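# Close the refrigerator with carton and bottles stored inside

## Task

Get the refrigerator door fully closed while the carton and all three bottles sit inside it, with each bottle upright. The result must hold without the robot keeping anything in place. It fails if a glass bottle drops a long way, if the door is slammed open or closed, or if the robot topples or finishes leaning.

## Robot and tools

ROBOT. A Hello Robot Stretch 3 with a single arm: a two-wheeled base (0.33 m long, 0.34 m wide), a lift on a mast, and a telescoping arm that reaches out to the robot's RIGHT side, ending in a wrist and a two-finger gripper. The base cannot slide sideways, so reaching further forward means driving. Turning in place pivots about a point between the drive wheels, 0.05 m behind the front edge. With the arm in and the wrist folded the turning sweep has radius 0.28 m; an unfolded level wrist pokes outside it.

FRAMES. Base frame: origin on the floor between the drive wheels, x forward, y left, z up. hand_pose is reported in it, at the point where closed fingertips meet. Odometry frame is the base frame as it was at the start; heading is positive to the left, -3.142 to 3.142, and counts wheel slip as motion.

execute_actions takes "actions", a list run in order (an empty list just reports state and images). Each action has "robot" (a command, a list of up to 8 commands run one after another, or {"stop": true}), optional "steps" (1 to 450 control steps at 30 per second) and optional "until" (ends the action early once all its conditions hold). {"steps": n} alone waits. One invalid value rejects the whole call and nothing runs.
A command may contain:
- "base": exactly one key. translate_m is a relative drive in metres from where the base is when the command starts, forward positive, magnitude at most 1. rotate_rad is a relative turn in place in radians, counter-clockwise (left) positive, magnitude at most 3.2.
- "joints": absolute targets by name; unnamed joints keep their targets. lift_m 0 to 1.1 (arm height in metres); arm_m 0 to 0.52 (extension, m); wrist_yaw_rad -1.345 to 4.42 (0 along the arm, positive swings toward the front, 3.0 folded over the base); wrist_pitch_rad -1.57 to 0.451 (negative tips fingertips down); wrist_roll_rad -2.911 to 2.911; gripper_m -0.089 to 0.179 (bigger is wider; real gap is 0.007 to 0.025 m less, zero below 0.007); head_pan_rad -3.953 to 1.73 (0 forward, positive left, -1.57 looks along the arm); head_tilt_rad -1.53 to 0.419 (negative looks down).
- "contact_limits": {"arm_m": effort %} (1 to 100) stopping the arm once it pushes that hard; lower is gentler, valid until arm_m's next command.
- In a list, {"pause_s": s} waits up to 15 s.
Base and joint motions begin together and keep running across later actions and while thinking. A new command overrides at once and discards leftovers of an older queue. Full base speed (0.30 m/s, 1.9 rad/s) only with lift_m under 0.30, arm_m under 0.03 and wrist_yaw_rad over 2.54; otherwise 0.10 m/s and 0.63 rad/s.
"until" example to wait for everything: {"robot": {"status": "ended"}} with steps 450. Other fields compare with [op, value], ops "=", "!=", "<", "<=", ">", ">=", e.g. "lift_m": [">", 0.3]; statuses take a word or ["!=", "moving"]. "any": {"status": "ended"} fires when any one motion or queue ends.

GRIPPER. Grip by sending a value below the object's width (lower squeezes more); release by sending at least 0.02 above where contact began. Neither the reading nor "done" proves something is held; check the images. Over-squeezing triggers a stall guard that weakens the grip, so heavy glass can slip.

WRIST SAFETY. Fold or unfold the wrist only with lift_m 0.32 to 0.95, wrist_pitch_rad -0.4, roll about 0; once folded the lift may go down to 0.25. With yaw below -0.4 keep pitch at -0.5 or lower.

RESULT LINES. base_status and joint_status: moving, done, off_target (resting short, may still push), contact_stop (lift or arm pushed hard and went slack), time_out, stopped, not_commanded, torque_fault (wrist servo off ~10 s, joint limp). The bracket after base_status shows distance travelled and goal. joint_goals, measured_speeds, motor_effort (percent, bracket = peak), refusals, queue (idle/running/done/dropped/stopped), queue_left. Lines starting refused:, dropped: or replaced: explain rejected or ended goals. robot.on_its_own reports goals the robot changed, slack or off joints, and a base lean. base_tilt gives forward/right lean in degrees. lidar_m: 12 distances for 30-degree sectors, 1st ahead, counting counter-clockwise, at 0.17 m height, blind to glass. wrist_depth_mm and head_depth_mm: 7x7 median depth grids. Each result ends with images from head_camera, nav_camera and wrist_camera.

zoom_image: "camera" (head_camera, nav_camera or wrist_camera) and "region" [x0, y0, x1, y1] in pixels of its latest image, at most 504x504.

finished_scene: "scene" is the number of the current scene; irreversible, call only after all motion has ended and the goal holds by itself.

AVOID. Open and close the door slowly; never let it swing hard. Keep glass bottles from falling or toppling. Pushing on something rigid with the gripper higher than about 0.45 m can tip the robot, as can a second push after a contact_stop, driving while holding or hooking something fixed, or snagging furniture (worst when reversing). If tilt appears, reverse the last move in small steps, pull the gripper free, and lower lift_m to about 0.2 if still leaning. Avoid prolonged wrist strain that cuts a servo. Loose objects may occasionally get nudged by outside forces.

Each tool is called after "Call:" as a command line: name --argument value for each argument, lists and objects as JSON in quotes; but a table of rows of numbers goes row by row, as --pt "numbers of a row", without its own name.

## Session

Call:
execute_actions --actions '[]'

Scene clock: 0.00 s.
robot.base_odometry: x=+0.000 y=+0.000 heading=+0.000 (m, m, rad; robot's odometry frame)
robot.turned_by_wheels: +0.000 (rad since the last result)
robot.turned_by_imu: +0.000 (rad since the last result)
robot.base_tilt: forward=+1.2 right=+1.0 (deg)
robot.lidar_m: 3.29 2.01 2.57 2.17 1.70 1.68 1.45 1.19 1.17 1.28 1.90 3.06
robot.head_depth_mm: 1848 2402 3200 3153 3167 3137 2623 / 1864 2420 3408 3417 3379 3321 2610 / 1851 2556 3680 3685 3675 3529 2613 / 1863 2723 3976 3969 - 3763 2591 / 1870 2775 3722 3657 3647 3557 2605 / 1875 2788 3309 3270 3234 3240 2589 / 1891 2779 2954 2956 2987 2954 2560
robot.base_status: not_commanded
robot.joint_positions: lift_m=+0.506 arm_m=+0.003 wrist_yaw_rad=+2.860 wrist_pitch_rad=-0.447 wrist_roll_rad=-0.015 gripper_m=+0.037 head_pan_rad=+0.018 head_tilt_rad=+0.006
robot.joint_goals: lift_m=+0.506 arm_m=+0.003 wrist_yaw_rad=+2.860 wrist_pitch_rad=-0.447 wrist_roll_rad=-0.015 gripper_m=+0.037 head_pan_rad=+0.018 head_tilt_rad=+0.006
robot.joint_status: lift_m=not_commanded arm_m=not_commanded wrist_yaw_rad=not_commanded wrist_pitch_rad=not_commanded wrist_roll_rad=not_commanded gripper_m=not_commanded head_pan_rad=not_commanded head_tilt_rad=not_commanded
robot.measured_speeds: translate_m=+0.000 rotate_rad=+0.000 lift_m=+0.000 arm_m=+0.000 wrist_yaw_rad=+0.000 wrist_pitch_rad=+0.000 wrist_roll_rad=+0.000 head_pan_rad=+0.000 head_tilt_rad=+0.000
robot: refusals=0 queue=idle queue_left=0
robot.motor_effort: left_wheel=-1 right_wheel=+0 lift_m=+40 arm_m=+0 wrist_yaw_rad=+1 wrist_pitch_rad=+6 wrist_roll_rad=+0 gripper_m=+0 head_pan_rad=+0 head_tilt_rad=+2 (%)
robot.hand_pose: x=+0.0400 y=+0.0641 z=+0.5119 quat_wxyz=(+0.252, +0.699, +0.061, +0.666) (m; robot's base frame)
robot.wrist_depth_mm: - - - - - - - / - - - - - - - / - - - - - - - / - - - - - - - / 914 - 937 887 902 895 855 / 761 - - 737 725 745 727 / 673 648 653 659 650 641 637
pictures: head_camera (sideways: a quarter turn clockwise sets it upright), nav_camera (sideways: a quarter turn counterclockwise sets it upright), wrist_camera
camera_calibration (this result's frames):
head_camera: T_world_to_cam=[[0.0533338, -0.0187925, -0.9984, 1.31365], [-0.081052, 0.996442, -0.0230854, 0.0332873], [0.995282, 0.0821536, 0.0516209, -0.116452], [0, 0, 0, 1]] pos_world=[0.048539, 0.00108485, 1.31833]
nav_camera: T_world_to_cam=[[0.0464682, 0.00713626, 0.998894, -1.26127], [0.0274855, -0.999605, 0.00586272, 0.0456132], [0.998542, 0.0271827, -0.046646, 0.0118562], [0, 0, 0, 1]] pos_world=[0.0455165, 0.0542737, 1.26016]
wrist_camera: T_world_to_cam=[[0.958445, -0.285262, -0.00286558, -0.0199109], [-0.170424, -0.564491, -0.807654, 0.486242], [0.228775, 0.774581, -0.589649, 0.409467], [0, 0, 0, 1]] pos_world=[0.00827495, -0.0483655, 0.6341]
Images, in order (width x height): head_camera 896x504, nav_camera 672x504, wrist_camera 644x364.

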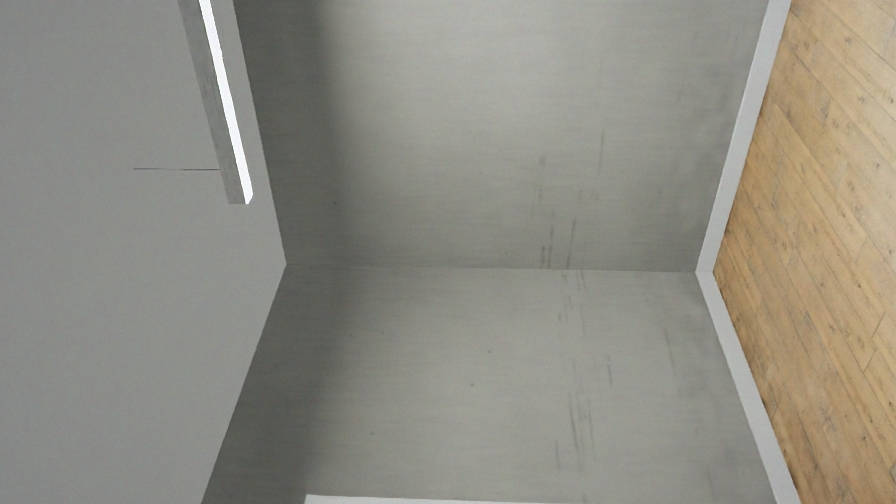

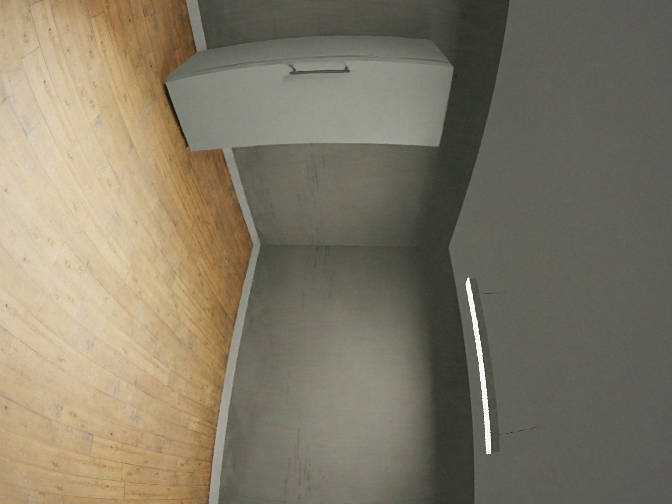

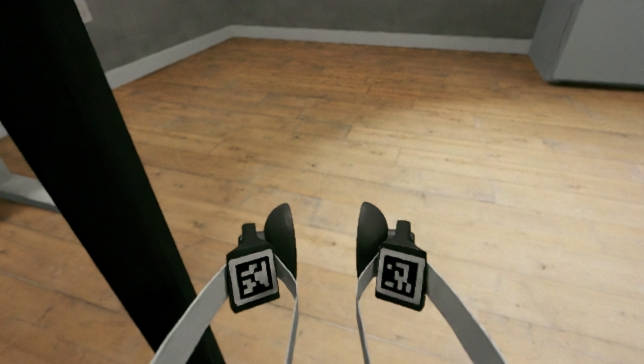

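Call:
execute_actions --actions '[{"robot":[{"base":{"rotate_rad":0.89},"joints":{"lift_m":0.28,"wrist_yaw_rad":3.0,"head_pan_rad":-1.2,"head_tilt_rad":-0.6}},{"base":{"translate_m":1.0}},{"base":{"translate_m":0.8}}],"steps":450,"until":{"robot":{"status":"ended"}}}]'

Scene clock: 12.60 s.
robot.base_odometry: x=+1.133 y=+1.399 heading=+0.890 (m, m, rad; robot's odometry frame)
robot.turned_by_wheels: +0.890 (rad since the last result)
robot.turned_by_imu: +0.921 (rad since the last result)
robot.base_tilt: forward=+1.2 right=+1.0 (deg)
robot.lidar_m: 0.77 0.80 1.06 1.76 1.82 1.87 2.96 3.08 3.16 0.54 0.54 0.72
robot.head_depth_mm: 2476 938 2951 2366 1913 1543 1297 / 436 484 646 737 1743 1489 1296 / 440 481 525 583 657 764 924 / 476 520 571 642 725 831 991 / 467 513 570 638 727 847 1012 / 485 534 595 672 770 904 1103 / 505 558 625 712 820 973 1204
robot.base_status: done (translate_m +0.8000 of +0.8000)
robot.joint_positions: lift_m=+0.281 arm_m=+0.003 wrist_yaw_rad=+2.998 wrist_pitch_rad=-0.448 wrist_roll_rad=-0.015 gripper_m=+0.037 head_pan_rad=-1.193 head_tilt_rad=-0.593
robot.joint_goals: lift_m=+0.280 arm_m=+0.003 wrist_yaw_rad=+3.000 wrist_pitch_rad=-0.448 wrist_roll_rad=-0.015 gripper_m=+0.037 head_pan_rad=-1.200 head_tilt_rad=-0.600
robot.joint_status: lift_m=done arm_m=not_commanded wrist_yaw_rad=done wrist_pitch_rad=not_commanded wrist_roll_rad=not_commanded gripper_m=not_commanded head_pan_rad=done head_tilt_rad=done
robot.measured_speeds: translate_m=+0.000 rotate_rad=+0.000 lift_m=+0.000 arm_m=+0.000 wrist_yaw_rad=+0.000 wrist_pitch_rad=+0.000 wrist_roll_rad=+0.000 head_pan_rad=+0.000 head_tilt_rad=+0.000
robot: refusals=0 queue=done queue_left=0
robot.motor_effort: left_wheel=-3(12) right_wheel=+2(8) lift_m=+21(40) arm_m=+0(1) wrist_yaw_rad=+2(2) wrist_pitch_rad=+6(6) wrist_roll_rad=+0(0) gripper_m=+0(0) head_pan_rad=-3(26) head_tilt_rad=-5(45) (%)
robot.hand_pose: x=+0.0104 y=+0.0705 z=+0.2865 quat_wxyz=(+0.206, +0.693, +0.109, +0.682) (m; robot's base frame)
robot.wrist_depth_mm: - - - - - - 743 / - - - - - - 757 / 909 - 892 886 864 861 771 / 705 704 694 681 684 667 660 / 577 576 - 567 577 551 560 / 483 506 - - 469 470 469 / 443 - - - 410 417 408
pictures: head_camera (sideways: a quarter turn clockwise sets it upright), nav_camera (sideways: a quarter turn counterclockwise sets it upright), wrist_camera
camera_calibration (this result's frames):
head_camera: T_world_to_cam=[[-0.209585, 0.474623, -0.854873, 1.12765], [0.903264, 0.428763, 0.0165989, -0.0243842], [0.374416, -0.768697, -0.518572, 0.629476], [0, 0, 0, 1]] pos_world=[0.0226788, -0.0408783, 1.29083]
nav_camera: T_world_to_cam=[[0.227561, -0.556319, 0.799203, -1.00168], [-0.925239, -0.379384, -0.000637868, 0.05989], [0.303559, -0.739309, -0.601061, 0.737623], [0, 0, 0, 1]] pos_world=[0.0594439, 0.0107982, 1.24394]
wrist_camera: T_world_to_cam=[[0.98846, -0.151454, -0.00286031, -0.000146629], [-0.0916654, -0.583005, -0.807281, 0.303077], [0.120599, 0.798228, -0.59016, 0.278024], [0, 0, 0, 1]] pos_world=[-0.00560268, -0.0452533, 0.408747]
Images, in order (width x height): head_camera 896x504, nav_camera 672x504, wrist_camera 644x364.

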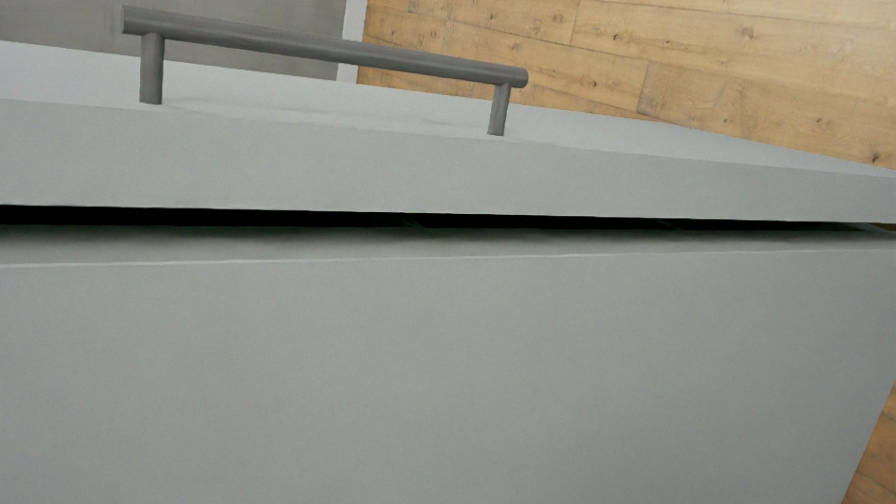

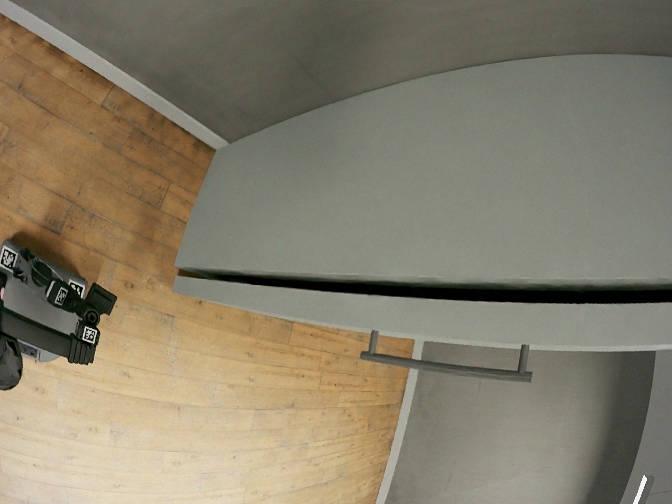

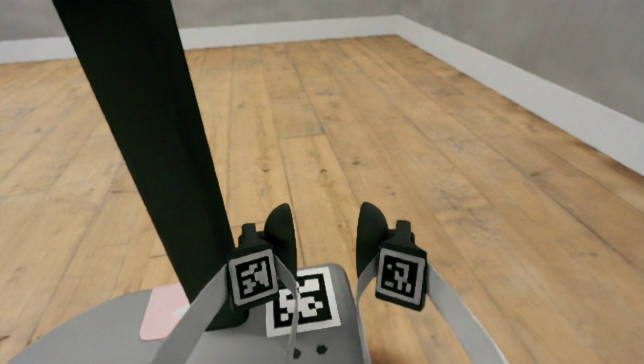

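Call:
execute_actions --actions '[{"robot":[{"base":{"translate_m":0.18},"joints":{"lift_m":0.35,"head_pan_rad":-1.57,"head_tilt_rad":-0.9}},{"joints":{"wrist_yaw_rad":0,"gripper_m":0.15}},{"joints":{"wrist_pitch_rad":0,"lift_m":0.3,"arm_m":0.06}}],"steps":450,"until":{"robot":{"status":"ended"}}}]'

Scene clock: 22.77 s.
robot.base_odometry: x=+1.246 y=+1.538 heading=+0.890 (m, m, rad; robot's odometry frame)
robot.turned_by_wheels: +0.000 (rad since the last result)
robot.turned_by_imu: +0.004 (rad since the last result)
robot.base_tilt: forward=+1.2 right=+1.0 (deg)
robot.lidar_m: 0.59 0.61 0.81 1.77 1.82 2.00 3.13 3.26 3.15 0.52 0.53 0.62
robot.head_depth_mm: 2716 2523 2024 1703 1462 1282 1136 / 2679 2385 2005 1710 1462 1286 1183 / 443 511 615 773 1387 1267 - / 629 735 673 807 998 1250 1147 / 449 507 595 721 917 1226 1146 / 440 506 596 721 917 1231 1155 / 440 505 593 719 913 1234 1161
robot.base_status: done (translate_m +0.1800 of +0.1800)
robot.joint_positions: lift_m=+0.301 arm_m=+0.060 wrist_yaw_rad=+0.003 wrist_pitch_rad=-0.023 wrist_roll_rad=-0.015 gripper_m=+0.150 head_pan_rad=-1.563 head_tilt_rad=-0.888
robot.joint_goals: lift_m=+0.300 arm_m=+0.060 wrist_yaw_rad=+0.000 wrist_pitch_rad=+0.000 wrist_roll_rad=-0.015 gripper_m=+0.150 head_pan_rad=-1.570 head_tilt_rad=-0.900
robot.joint_status: lift_m=done arm_m=done wrist_yaw_rad=done wrist_pitch_rad=done wrist_roll_rad=not_commanded gripper_m=done head_pan_rad=done head_tilt_rad=done
robot.measured_speeds: translate_m=+0.000 rotate_rad=+0.000 lift_m=+0.000 arm_m=+0.000 wrist_yaw_rad=+0.000 wrist_pitch_rad=+0.000 wrist_roll_rad=+0.000 head_pan_rad=+0.000 head_tilt_rad=+0.000
robot: refusals=0 queue=done queue_left=0
robot.motor_effort: left_wheel=-4(14) right_wheel=+2(7) lift_m=+22(57) arm_m=+5(5) wrist_yaw_rad=-2(2) wrist_pitch_rad=+9(8) wrist_roll_rad=+0(0) gripper_m=+0(82) head_pan_rad=-3(19) head_tilt_rad=-8(36) (%)
robot.hand_pose: x=-0.0208 y=-0.4604 z=+0.4093 quat_wxyz=(+0.713, +0.009, -0.701, -0.007) (m; robot's base frame)
robot.wrist_depth_mm: 191 194 254 201 - - - / 197 199 249 206 - - - / 202 205 246 213 - - - / 210 212 242 220 - - - / 217 218 239 230 - - - / 224 - 271 235 910 - 901 / 233 236 268 246 699 695 675
pictures: head_camera (sideways: a quarter turn clockwise sets it upright), nav_camera (sideways: a quarter turn counterclockwise sets it upright), wrist_camera
camera_calibration (this result's frames):
head_camera: T_world_to_cam=[[-0.0253169, 0.745013, -0.66657, 0.881085], [0.997264, 0.0651418, 0.0349309, -0.0488139], [0.0694455, -0.663862, -0.744624, 0.925386], [0, 0, 0, 1]] pos_world=[0.00672273, -0.0389111, 1.27807]
nav_camera: T_world_to_cam=[[0.012361, -0.807859, 0.589246, -0.726759], [-0.999827, -0.0181563, -0.00391831, 0.0646149], [0.013864, -0.589096, -0.807944, 1.00846], [0, 0, 0, 1]] pos_world=[0.059606, 0.00813171, 1.24327]
wrist_camera: T_world_to_cam=[[-0.999977, 0.00340485, -0.00590228, -0.0182], [0.00647384, 0.20449, -0.978847, 0.524693], [-0.00212587, -0.978863, -0.204508, -0.200529], [0, 0, 0, 1]] pos_world=[-0.0220227, -0.303523, 0.472477]
Images, in order (width x height): head_camera 896x504, nav_camera 672x504, wrist_camera 644x364.

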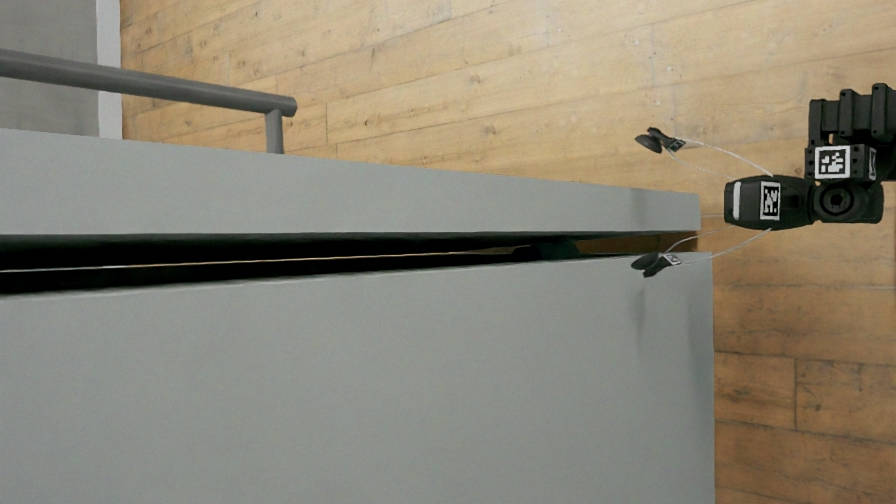

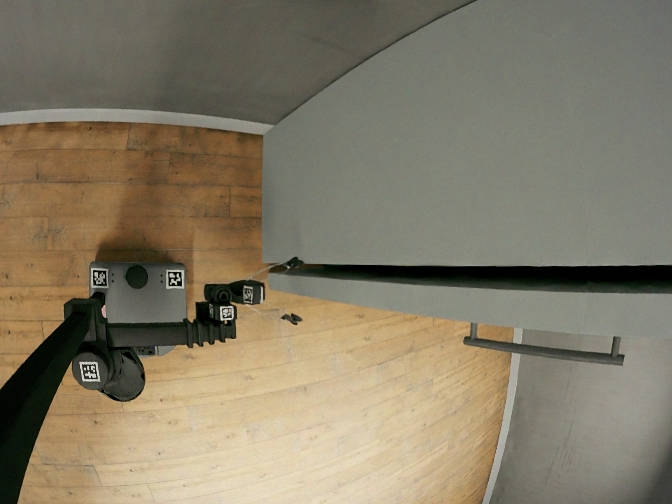

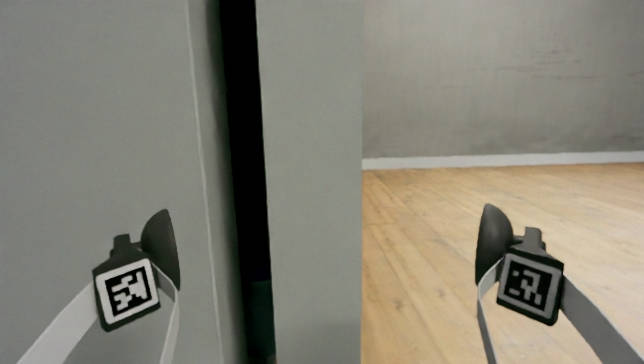

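Call:
execute_actions --actions '[{"robot":[{"base":{"translate_m":-0.025}},{"joints":{"arm_m":0.155},"contact_limits":{"arm_m":25}},{"base":{"translate_m":-0.1}},{"base":{"translate_m":-0.1},"joints":{"arm_m":0.19}},{"base":{"translate_m":-0.08},"joints":{"arm_m":0.23,"head_pan_rad":-1.3,"head_tilt_rad":-0.7}}],"steps":450,"until":{"robot":{"status":"ended"}}}]'

Scene clock: 32.53 s.
robot.base_odometry: x=+1.054 y=+1.301 heading=+0.890 (m, m, rad; robot's odometry frame)
robot.turned_by_wheels: +0.000 (rad since the last result)
robot.turned_by_imu: +0.001 (rad since the last result)
robot.base_tilt: forward=+1.2 right=+1.0 (deg)
robot.lidar_m: 0.90 0.92 1.23 1.75 1.79 1.78 2.84 2.94 3.14 0.75 0.63 0.72
robot.head_depth_mm: 695 754 823 906 1009 1183 1243 / 767 835 922 1027 1155 1321 - / 848 942 1051 1183 1359 1421 1223 / 955 1060 1196 1372 1572 1426 1228 / 957 1042 1204 1261 1284 1296 1208 / 985 1046 879 823 882 1019 1205 / 562 578 629 714 856 1064 1232
robot.base_status: done (translate_m -0.0800 of -0.0800)
robot.joint_positions: lift_m=+0.301 arm_m=+0.230 wrist_yaw_rad=+0.003 wrist_pitch_rad=-0.022 wrist_roll_rad=-0.015 gripper_m=+0.150 head_pan_rad=-1.307 head_tilt_rad=-0.705
robot.joint_goals: lift_m=+0.300 arm_m=+0.230 wrist_yaw_rad=+0.000 wrist_pitch_rad=+0.000 wrist_roll_rad=-0.015 gripper_m=+0.150 head_pan_rad=-1.300 head_tilt_rad=-0.700
robot.joint_status: lift_m=done arm_m=done wrist_yaw_rad=done wrist_pitch_rad=done wrist_roll_rad=not_commanded gripper_m=done head_pan_rad=done head_tilt_rad=done
robot.measured_speeds: translate_m=+0.000 rotate_rad=+0.000 lift_m=+0.000 arm_m=+0.000 wrist_yaw_rad=+0.000 wrist_pitch_rad=+0.000 wrist_roll_rad=+0.000 head_pan_rad=+0.000 head_tilt_rad=+0.000
robot: refusals=0 queue=done queue_left=0
robot.motor_effort: left_wheel=-4(11) right_wheel=+2(7) lift_m=+21(22) arm_m=+4(11) wrist_yaw_rad=-2(29) wrist_pitch_rad=+9(9) wrist_roll_rad=+0(0) gripper_m=+0(7) head_pan_rad=+2(15) head_tilt_rad=+3(25) (%)
robot.hand_pose: x=-0.0207 y=-0.6304 z=+0.4095 quat_wxyz=(+0.713, +0.009, -0.701, -0.007) (m; robot's base frame)
robot.wrist_depth_mm: 529 504 386 312 261 - - / 542 524 401 321 274 - - / 557 556 421 333 284 - - / 575 592 438 346 294 - - / 599 622 463 361 300 - - / 524 - 486 373 317 - 900 / 495 646 512 388 328 681 688
pictures: head_camera (sideways: a quarter turn clockwise sets it upright), nav_camera (sideways: a quarter turn counterclockwise sets it upright), wrist_camera
camera_calibration (this result's frames):
head_camera: T_world_to_cam=[[-0.178312, 0.584614, -0.791474, 1.0448], [0.946777, 0.321009, 0.0238086, -0.034033], [0.267989, -0.745104, -0.610738, 0.750033], [0, 0, 0, 1]] pos_world=[0.0175227, -0.0410292, 1.28582]
nav_camera: T_world_to_cam=[[0.185116, -0.661309, 0.726913, -0.907198], [-0.962436, -0.271501, -0.00190378, 0.0617648], [0.198617, -0.699255, -0.686727, 0.849696], [0, 0, 0, 1]] pos_world=[0.0586174, 0.0109859, 1.24308]
wrist_camera: T_world_to_cam=[[-0.999978, 0.00296051, -0.0059059, -0.0177862], [0.00638561, 0.203967, -0.978957, 0.559306], [-0.0016936, -0.978973, -0.203981, -0.367198], [0, 0, 0, 1]] pos_world=[-0.0219792, -0.473504, 0.47253]
Images, in order (width x height): head_camera 896x504, nav_camera 672x504, wrist_camera 644x364.

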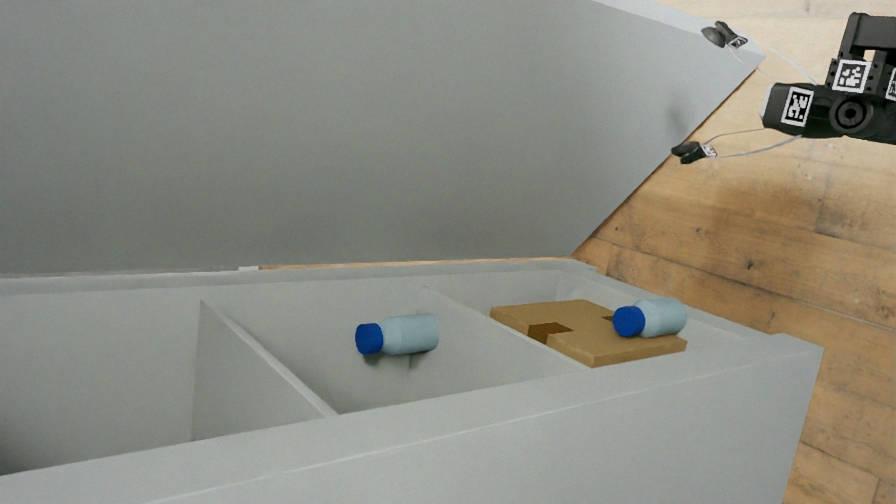

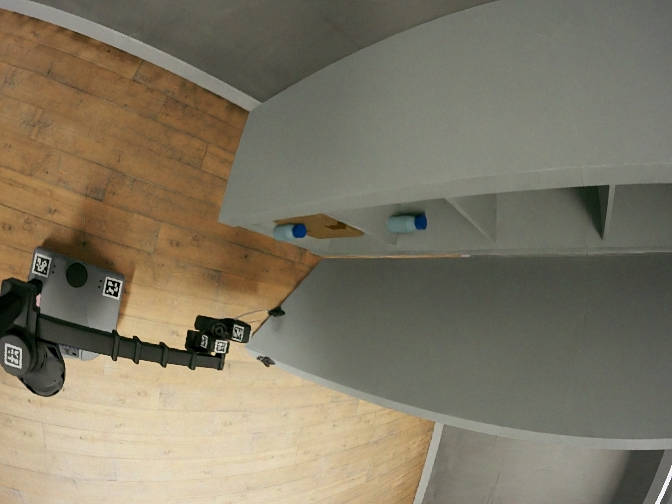

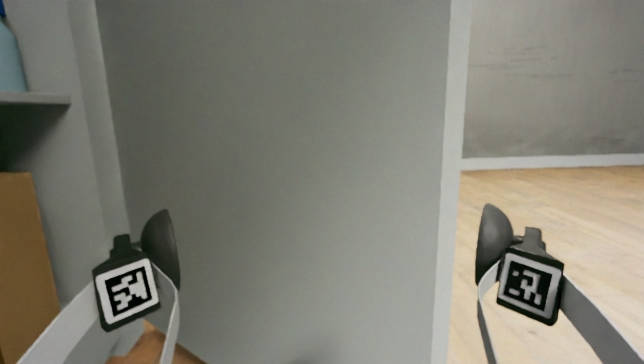

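Call:
execute_actions --actions '[{"robot":[{"joints":{"wrist_yaw_rad":1.2,"gripper_m":0.12,"lift_m":0.065}},{"base":{"translate_m":0.05},"joints":{"arm_m":0.46}}],"steps":450,"until":{"robot":{"status":"ended"}}}]'

Scene clock: 38.30 s.
robot.base_odometry: x=+1.086 y=+1.340 heading=+0.890 (m, m, rad; robot's odometry frame)
robot.turned_by_wheels: +0.000 (rad since the last result)
robot.turned_by_imu: +0.002 (rad since the last result)
robot.base_tilt: forward=+1.2 right=+1.0 (deg)
robot.lidar_m: 0.85 0.87 1.16 1.76 1.80 1.82 2.89 2.99 1.13 1.10 0.60 0.72
robot.head_depth_mm: 904 999 1113 1257 1464 1415 1225 / 925 1026 1154 1307 1516 1451 1194 / 946 1055 1187 1363 1573 1453 1221 / 966 1076 1217 1388 1556 1423 1224 / 956 1034 1198 1224 1109 1111 1191 / 949 605 638 710 810 1001 1197 / 485 537 611 711 851 1064 1232
robot.base_status: done (translate_m +0.0500 of +0.0500)
robot.joint_positions: lift_m=+0.066 arm_m=+0.460 wrist_yaw_rad=+1.198 wrist_pitch_rad=-0.022 wrist_roll_rad=-0.015 gripper_m=+0.120 head_pan_rad=-1.307 head_tilt_rad=-0.705
robot.joint_goals: lift_m=+0.065 arm_m=+0.460 wrist_yaw_rad=+1.200 wrist_pitch_rad=+0.000 wrist_roll_rad=-0.015 gripper_m=+0.120 head_pan_rad=-1.300 head_tilt_rad=-0.700
robot.joint_status: lift_m=done arm_m=done wrist_yaw_rad=done wrist_pitch_rad=done wrist_roll_rad=not_commanded gripper_m=done head_pan_rad=done head_tilt_rad=done
robot.measured_speeds: translate_m=+0.000 rotate_rad=+0.000 lift_m=+0.000 arm_m=+0.000 wrist_yaw_rad=+0.000 wrist_pitch_rad=+0.000 wrist_roll_rad=+0.000 head_pan_rad=+0.000 head_tilt_rad=+0.000
robot: refusals=0 queue=done queue_left=0
robot.motor_effort: left_wheel=-3(6) right_wheel=+2(5) lift_m=+21(21) arm_m=+4(6) wrist_yaw_rad=+2(6) wrist_pitch_rad=+8(9) wrist_roll_rad=+0(0) gripper_m=+0(82) head_pan_rad=+3(2) head_tilt_rad=+3(3) (%)
robot.hand_pose: x=+0.2167 y=-0.6979 z=+0.1746 quat_wxyz=(+0.593, +0.402, -0.575, +0.395) (m; robot's base frame)
robot.wrist_depth_mm: 185 548 389 295 331 402 376 / 190 449 436 288 341 405 383 / 193 375 480 258 355 428 398 / 198 326 432 256 367 422 408 / 203 228 315 265 333 396 402 / 208 219 258 291 338 - 432 / 212 237 265 323 351 344 342
pictures: head_camera (sideways: a quarter turn clockwise sets it upright), nav_camera (sideways: a quarter turn counterclockwise sets it upright), wrist_camera
camera_calibration (this result's frames):
head_camera: T_world_to_cam=[[-0.178321, 0.584591, -0.791489, 1.04482], [0.946769, 0.321031, 0.0238071, -0.034031], [0.26801, -0.745112, -0.61072, 0.750009], [0, 0, 0, 1]] pos_world=[0.0175237, -0.0410293, 1.28582]
nav_camera: T_world_to_cam=[[0.185127, -0.661288, 0.72693, -0.907219], [-0.96243, -0.271524, -0.00190352, 0.0617644], [0.198637, -0.699266, -0.686709, 0.849674], [0, 0, 0, 1]] pos_world=[0.0586175, 0.0109858, 1.24308]
wrist_camera: T_world_to_cam=[[-0.369871, -0.929064, -0.00590809, -0.568626], [-0.186997, 0.0806716, -0.979043, 0.297496], [0.91007, -0.361015, -0.20357, -0.247195], [0, 0, 0, 1]] pos_world=[0.0702769, -0.641531, 0.23758]
Images, in order (width x height): head_camera 896x504, nav_camera 672x504, wrist_camera 644x364.

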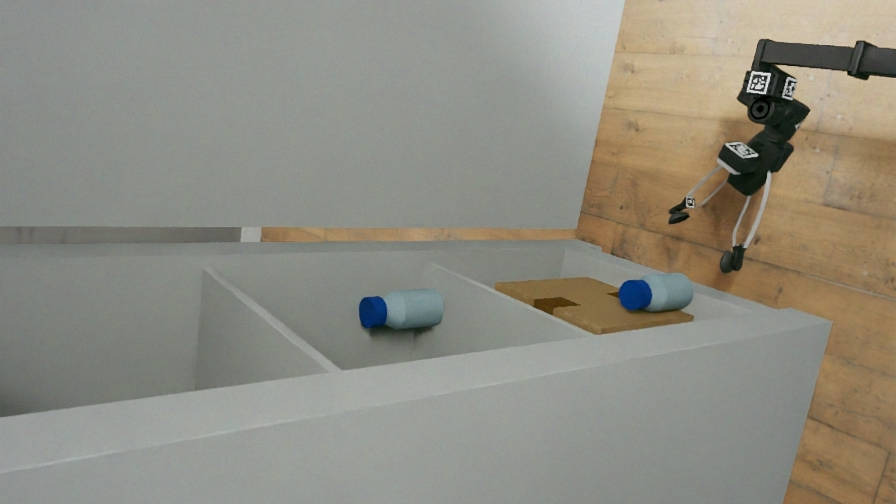

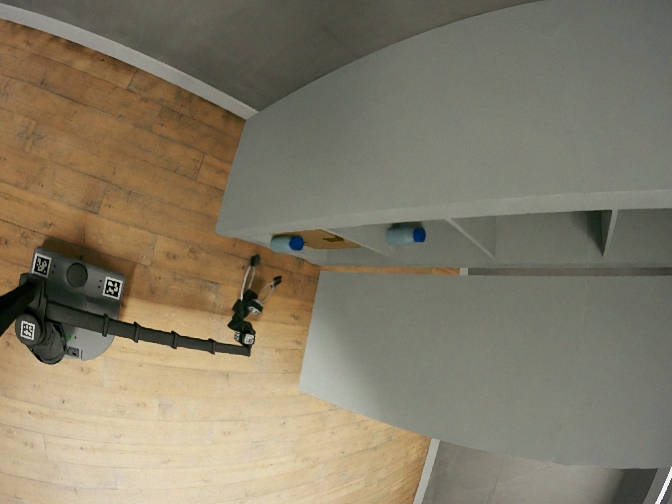

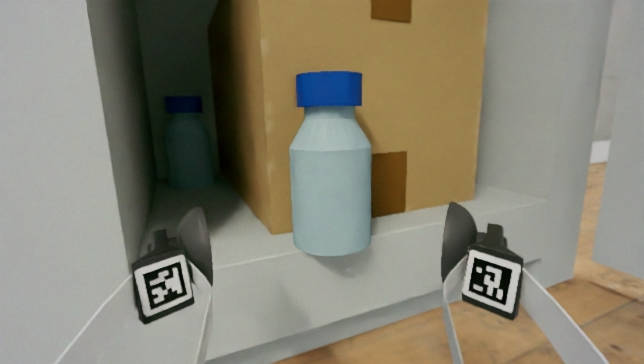

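Call:
execute_actions --actions '[{"robot":[{"base":{"translate_m":0.08},"joints":{"arm_m":0.50}},{"base":{"translate_m":0.038},"joints":{"arm_m":0.515}},{"joints":{"gripper_m":0.02}},{"joints":{"lift_m":0.085}},{"base":{"translate_m":-0.07}},{"joints":{"lift_m":0.5}}],"steps":450,"until":{"robot":{"status":"ended"}}},{"steps":200,"until":{"robot":{"status":"ended"}}}]'

Scene clock: 50.43 s.
robot.base_odometry: x=+1.116 y=+1.378 heading=+0.890 (m, m, rad; robot's odometry frame)
robot.turned_by_wheels: +0.000 (rad since the last result)
robot.turned_by_imu: +0.003 (rad since the last result)
robot.base_tilt: forward=+1.2 right=+1.1 (deg)
robot.lidar_m: 0.80 0.82 1.09 1.76 1.81 1.85 2.93 3.04 1.14 1.09 0.58 0.71
robot.head_depth_mm: 899 992 1111 1250 1515 1424 1215 / 925 1024 1149 1301 1568 1425 1220 / 981 1063 1202 1344 1586 1415 1220 / 929 1017 1171 1258 1416 1357 1231 / 942 1019 792 737 833 981 1178 / 476 525 589 681 809 999 1198 / 473 533 610 709 849 1052 1224
robot.base_status: done (translate_m -0.0700 of -0.0700)
robot.joint_positions: lift_m=+0.499 arm_m=+0.515 wrist_yaw_rad=+1.200 wrist_pitch_rad=-0.068 wrist_roll_rad=-0.015 gripper_m=+0.021 head_pan_rad=-1.307 head_tilt_rad=-0.705
robot.joint_goals: lift_m=+0.500 arm_m=+0.515 wrist_yaw_rad=+1.200 wrist_pitch_rad=+0.000 wrist_roll_rad=-0.015 gripper_m=+0.020 head_pan_rad=-1.300 head_tilt_rad=-0.700
robot.joint_status: lift_m=done arm_m=done wrist_yaw_rad=done wrist_pitch_rad=done wrist_roll_rad=not_commanded gripper_m=done head_pan_rad=done head_tilt_rad=done
robot.measured_speeds: translate_m=+0.000 rotate_rad=+0.000 lift_m=+0.000 arm_m=+0.000 wrist_yaw_rad=+0.000 wrist_pitch_rad=+0.000 wrist_roll_rad=+0.000 head_pan_rad=+0.000 head_tilt_rad=+0.000
robot: refusals=0 queue=done queue_left=0
robot.motor_effort: left_wheel=-4(12) right_wheel=+2(9) lift_m=+59(61) arm_m=+4(5) wrist_yaw_rad=+0(19) wrist_pitch_rad=+26(31) wrist_roll_rad=+0(0) gripper_m=-19(96) head_pan_rad=+2(2) head_tilt_rad=+3(3) (%)
robot.hand_pose: x=+0.2154 y=-0.7518 z=+0.5967 quat_wxyz=(+0.601, +0.416, -0.565, +0.382) (m; robot's base frame)
robot.wrist_depth_mm: 329 514 559 111 493 373 313 / 310 526 586 112 470 380 324 / 293 555 609 120 514 372 339 / 275 564 547 114 384 379 350 / 261 385 244 115 129 367 366 / 249 280 131 119 128 396 376 / 211 228 241 124 372 445 364
pictures: head_camera (sideways: a quarter turn clockwise sets it upright), nav_camera (sideways: a quarter turn counterclockwise sets it upright), wrist_camera
camera_calibration (this result's frames):
head_camera: T_world_to_cam=[[-0.178332, 0.584559, -0.79151, 1.04485], [0.946759, 0.321062, 0.0238049, -0.034028], [0.268039, -0.745124, -0.610692, 0.749972], [0, 0, 0, 1]] pos_world=[0.0175252, -0.0410295, 1.28582]
nav_camera: T_world_to_cam=[[0.185141, -0.661257, 0.726954, -0.907251], [-0.962421, -0.271554, -0.00190312, 0.0617638], [0.198666, -0.699283, -0.686684, 0.84964], [0, 0, 0, 1]] pos_world=[0.0586177, 0.0109854, 1.24308]
wrist_camera: T_world_to_cam=[[-0.367966, -0.929822, -0.00563541, -0.617825], [-0.228835, 0.0964294, -0.968677, 0.72952], [0.901241, -0.35515, -0.248258, -0.146562], [0, 0, 0, 1]] pos_world=[0.071689, -0.696866, 0.666803]
Images, in order (width x height): head_camera 896x504, nav_camera 672x504, wrist_camera 644x364.

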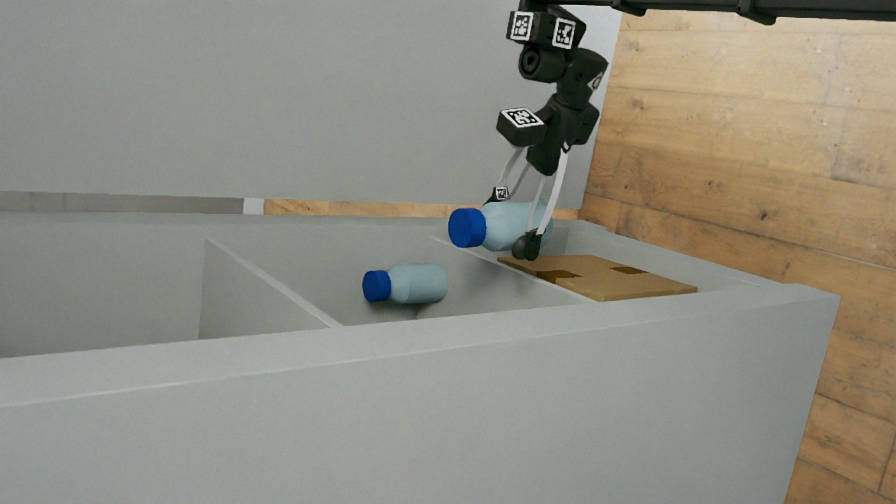

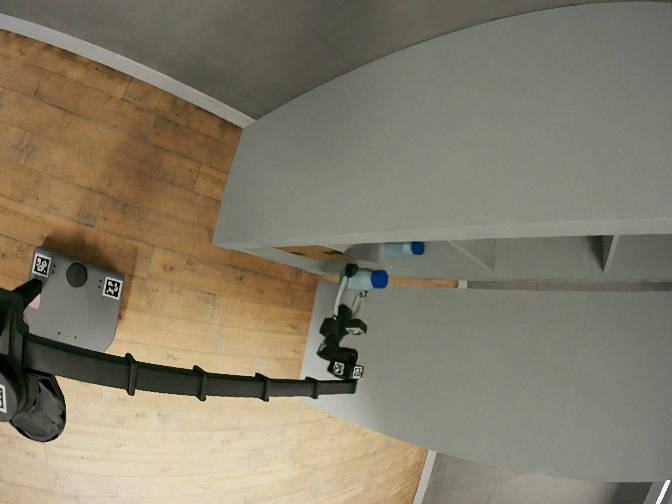

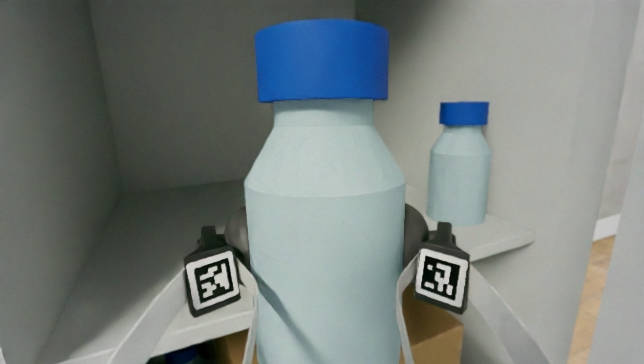

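Call:
execute_actions --actions '[{"robot":[{"base":{"translate_m":0.19}},{"joints":{"lift_m":0.46}},{"joints":{"gripper_m":0.13}},{"base":{"translate_m":-0.06},"joints":{"arm_m":0.49}},{"base":{"translate_m":-0.16},"joints":{"arm_m":0.45}}],"steps":450,"until":{"robot":{"status":"ended"}}},{"robot":[{"joints":{"arm_m":0,"gripper_m":0,"wrist_pitch_rad":-0.4,"wrist_yaw_rad":3.0},"base":{"translate_m":-0.3}},{"joints":{"lift_m":0.28},"base":{"translate_m":-0.1}},{"base":{"translate_m":-0.22}},{"base":{"rotate_rad":1.54}},{"base":{"translate_m":-1.0}},{"base":{"translate_m":-0.55},"joints":{"head_pan_rad":-1.0}},{"joints":{"lift_m":0.33,"arm_m":0.35}},{"joints":{"wrist_yaw_rad":1.57,"wrist_pitch_rad":0}}],"steps":450,"until":{"robot":{"status":"ended"}}},{"steps":450,"until":{"robot":{"status":"ended"}}}]'

Scene clock: 86.13 s.
robot.base_odometry: x=+1.881 y=-0.140 heading=+2.430 (m, m, rad; robot's odometry frame)
robot.turned_by_wheels: +1.540 (rad since the last result)
robot.turned_by_imu: +1.553 (rad since the last result)
robot.base_tilt: forward=+1.2 right=+1.0 (deg)
robot.lidar_m: 3.26 2.87 2.33 2.19 2.23 1.57 1.48 1.50 1.68 1.58 0.58 0.53
robot.head_depth_mm: 1296 1487 1675 1875 1693 1429 1192 / 970 1145 1389 1735 1701 1420 1206 / 732 825 951 1111 1360 1421 1228 / 620 687 769 878 1020 1211 1221 / 536 588 641 714 811 939 1136 / 448 501 559 618 716 950 1223 / 426 466 532 1941 1708 1442 1230
robot.base_status: done (translate_m -0.5500 of -0.5500)
robot.joint_positions: lift_m=+0.329 arm_m=+0.350 wrist_yaw_rad=+1.573 wrist_pitch_rad=-0.023 wrist_roll_rad=-0.015 gripper_m=+0.000 head_pan_rad=-1.007 head_tilt_rad=-0.704
robot.joint_goals: lift_m=+0.330 arm_m=+0.350 wrist_yaw_rad=+1.570 wrist_pitch_rad=+0.000 wrist_roll_rad=-0.015 gripper_m=+0.000 head_pan_rad=-1.000 head_tilt_rad=-0.700
robot.joint_status: lift_m=done arm_m=done wrist_yaw_rad=done wrist_pitch_rad=done wrist_roll_rad=not_commanded gripper_m=done head_pan_rad=done head_tilt_rad=done
robot.measured_speeds: translate_m=+0.000 rotate_rad=+0.000 lift_m=+0.000 arm_m=+0.000 wrist_yaw_rad=+0.000 wrist_pitch_rad=+0.000 wrist_roll_rad=+0.000 head_pan_rad=+0.000 head_tilt_rad=+0.000
robot: refusals=0 queue=done queue_left=0
robot.motor_effort: left_wheel=-2(17) right_wheel=+1(8) lift_m=+54(57) arm_m=+4(4) wrist_yaw_rad=-3(4) wrist_pitch_rad=+9(26) wrist_roll_rad=+0(0) gripper_m=-2(81) head_pan_rad=+2(20) head_tilt_rad=+3(3) (%)
robot.hand_pose: x=+0.2342 y=-0.4942 z=+0.4382 quat_wxyz=(+0.509, +0.503, -0.489, +0.499) (m; robot's base frame)
robot.wrist_depth_mm: - - 306 309 316 322 323 / - - 316 320 326 329 334 / - - 327 332 335 341 347 / - - 336 341 349 355 361 / - - 347 - 357 371 375 / - 991 358 - 376 385 389 / 748 751 378 377 390 393 402
pictures: head_camera (sideways: a quarter turn clockwise sets it upright), nav_camera (sideways: a quarter turn counterclockwise sets it upright), wrist_camera
camera_calibration (this result's frames):
head_camera: T_world_to_cam=[[-0.342952, 0.505357, -0.791833, 1.04628], [0.809519, 0.586613, 0.0237716, -0.0331475], [0.476512, -0.632851, -0.610276, 0.748159], [0, 0, 0, 1]] pos_world=[0.0291486, -0.0358251, 1.28585]
nav_camera: T_world_to_cam=[[0.372149, -0.576643, 0.727316, -0.908863], [-0.839123, -0.543939, -0.00189721, 0.061004], [0.396709, -0.609601, -0.6863, 0.847933], [0, 0, 0, 1]] pos_world=[0.0530392, 0.0259941, 1.24308]
wrist_camera: T_world_to_cam=[[-0.00359401, -0.999976, -0.00590479, -0.492139], [-0.204893, 0.00651593, -0.978763, 0.509835], [0.978778, -0.00230783, -0.204911, 0.0258025], [0, 0, 0, 1]] pos_world=[0.0774378, -0.49539, 0.501389]
Images, in order (width x height): head_camera 896x504, nav_camera 672x504, wrist_camera 644x364.

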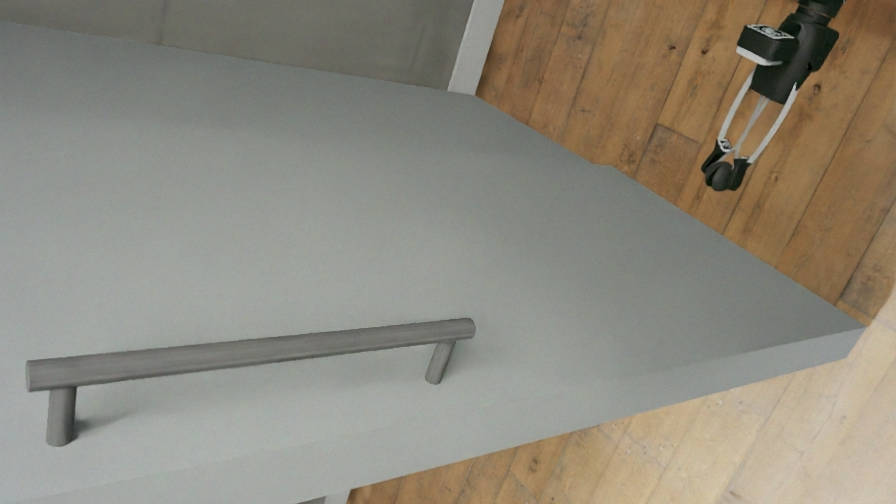

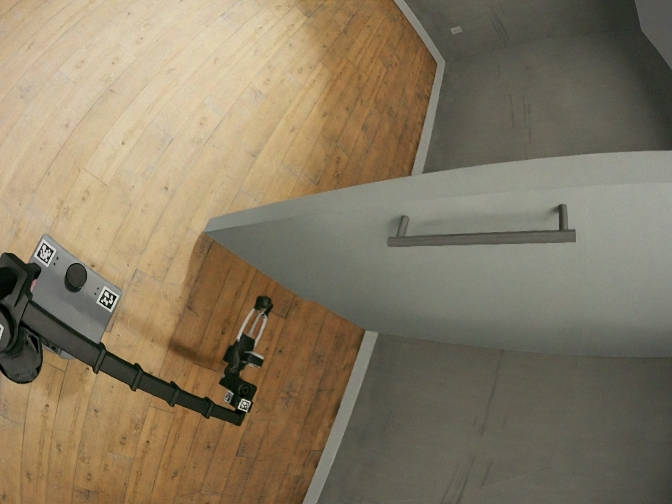

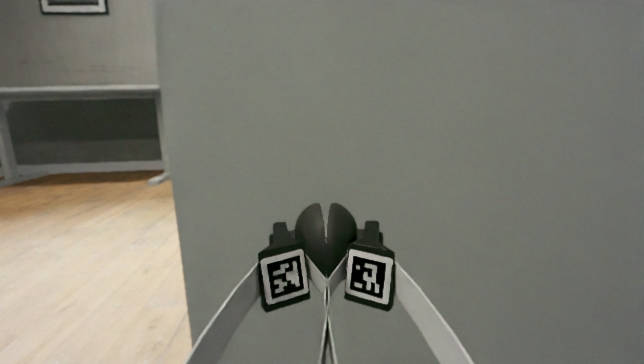

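Call:
execute_actions --actions '[{"robot":{"base":{"translate_m":0.55},"joints":{"arm_m":0.4,"head_pan_rad":-1.3}},"steps":450,"until":{"robot":{"status":"ended"}}},{"steps":60}]'

Scene clock: 94.83 s.
robot.base_odometry: x=+1.464 y=+0.219 heading=+2.430 (m, m, rad; robot's odometry frame)
robot.turned_by_wheels: +0.000 (rad since the last result)
robot.turned_by_imu: +0.001 (rad since the last result)
robot.base_tilt: forward=+1.2 right=+1.0 (deg)
robot.lidar_m: 2.73 2.34 2.34 2.23 2.27 2.16 2.03 2.06 1.64 0.90 0.92 2.00
robot.head_depth_mm: 737 818 914 1037 1293 1449 1222 / 752 832 936 1068 1235 1391 1215 / 767 850 959 1098 1287 1413 1224 / 783 874 989 1124 1324 1429 1224 / 798 895 1013 1162 1369 1423 1233 / 805 896 1075 1965 1719 1425 1228 / 1436 1635 1860 2071 1712 1434 1232
robot.base_status: done (translate_m +0.5500 of +0.5500)
robot.joint_positions: lift_m=+0.329 arm_m=+0.400 wrist_yaw_rad=+1.573 wrist_pitch_rad=-0.023 wrist_roll_rad=-0.015 gripper_m=+0.000 head_pan_rad=-1.293 head_tilt_rad=-0.704
robot.joint_goals: lift_m=+0.330 arm_m=+0.400 wrist_yaw_rad=+1.570 wrist_pitch_rad=+0.000 wrist_roll_rad=-0.015 gripper_m=+0.000 head_pan_rad=-1.300 head_tilt_rad=-0.700
robot.joint_status: lift_m=done arm_m=done wrist_yaw_rad=done wrist_pitch_rad=done wrist_roll_rad=not_commanded gripper_m=done head_pan_rad=done head_tilt_rad=done
robot.measured_speeds: translate_m=+0.000 rotate_rad=+0.000 lift_m=+0.000 arm_m=+0.000 wrist_yaw_rad=+0.000 wrist_pitch_rad=+0.000 wrist_roll_rad=+0.000 head_pan_rad=+0.000 head_tilt_rad=+0.000
robot: refusals=0 queue=done queue_left=0
robot.motor_effort: left_wheel=-2(32) right_wheel=+1(32) lift_m=+54(54) arm_m=+4(5) wrist_yaw_rad=-3(8) wrist_pitch_rad=+9(10) wrist_roll_rad=+0(0) gripper_m=-2(3) head_pan_rad=-2(18) head_tilt_rad=+3(3) (%)
robot.hand_pose: x=+0.2343 y=-0.5442 z=+0.4382 quat_wxyz=(+0.509, +0.503, -0.489, +0.499) (m; robot's base frame)
robot.wrist_depth_mm: - - - - - - 373 / - - - - - - 373 / - - - - - - 382 / - - - - - - 381 / - - - - - - 380 / - 981 965 - - 919 380 / 766 743 751 741 737 696 386
pictures: head_camera (sideways: a quarter turn clockwise sets it upright), nav_camera (sideways: a quarter turn counterclockwise sets it upright), wrist_camera
camera_calibration (this result's frames):
head_camera: T_world_to_cam=[[-0.186329, 0.581517, -0.791909, 1.04542], [0.942183, 0.334254, 0.0237637, -0.0339465], [0.278518, -0.741696, -0.610176, 0.749238], [0, 0, 0, 1]] pos_world=[0.0180994, -0.0408762, 1.28585]
nav_camera: T_world_to_cam=[[0.194218, -0.658153, 0.727402, -0.90789], [-0.958539, -0.284956, -0.0018958, 0.0617306], [0.208526, -0.696875, -0.686209, 0.848962], [0, 0, 0, 1]] pos_world=[0.0584699, 0.0116802, 1.24308]
wrist_camera: T_world_to_cam=[[-0.00355642, -0.999976, -0.00590564, -0.542126], [-0.204782, 0.00650881, -0.978786, 0.510188], [0.978801, -0.0022716, -0.2048, 0.0256592], [0, 0, 0, 1]] pos_world=[0.077434, -0.545375, 0.501418]
Images, in order (width x height): head_camera 896x504, nav_camera 672x504, wrist_camera 644x364.

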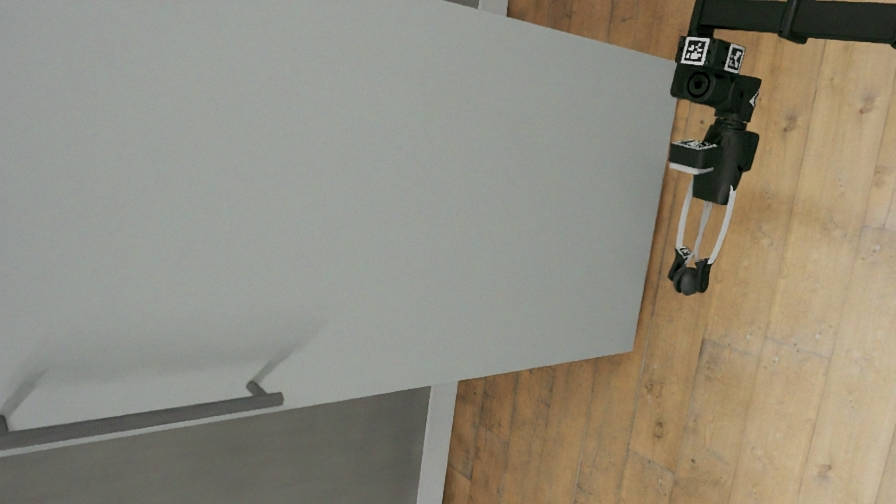

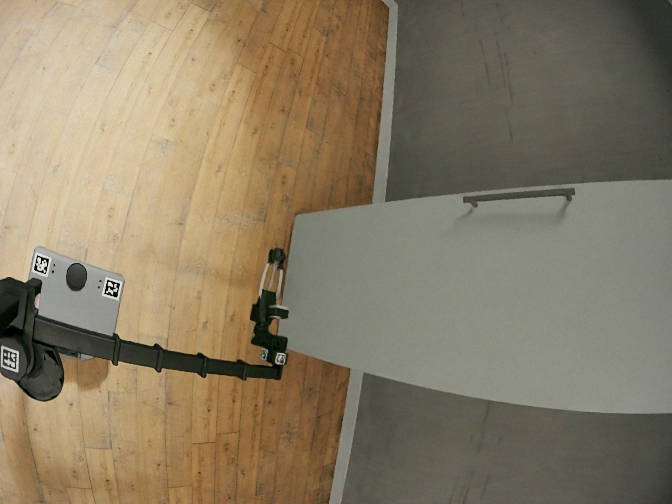

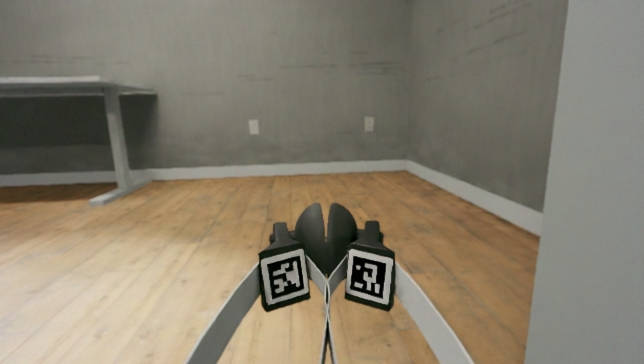

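Call:
finished_scene --scene 2

The scene is finished: the task was done.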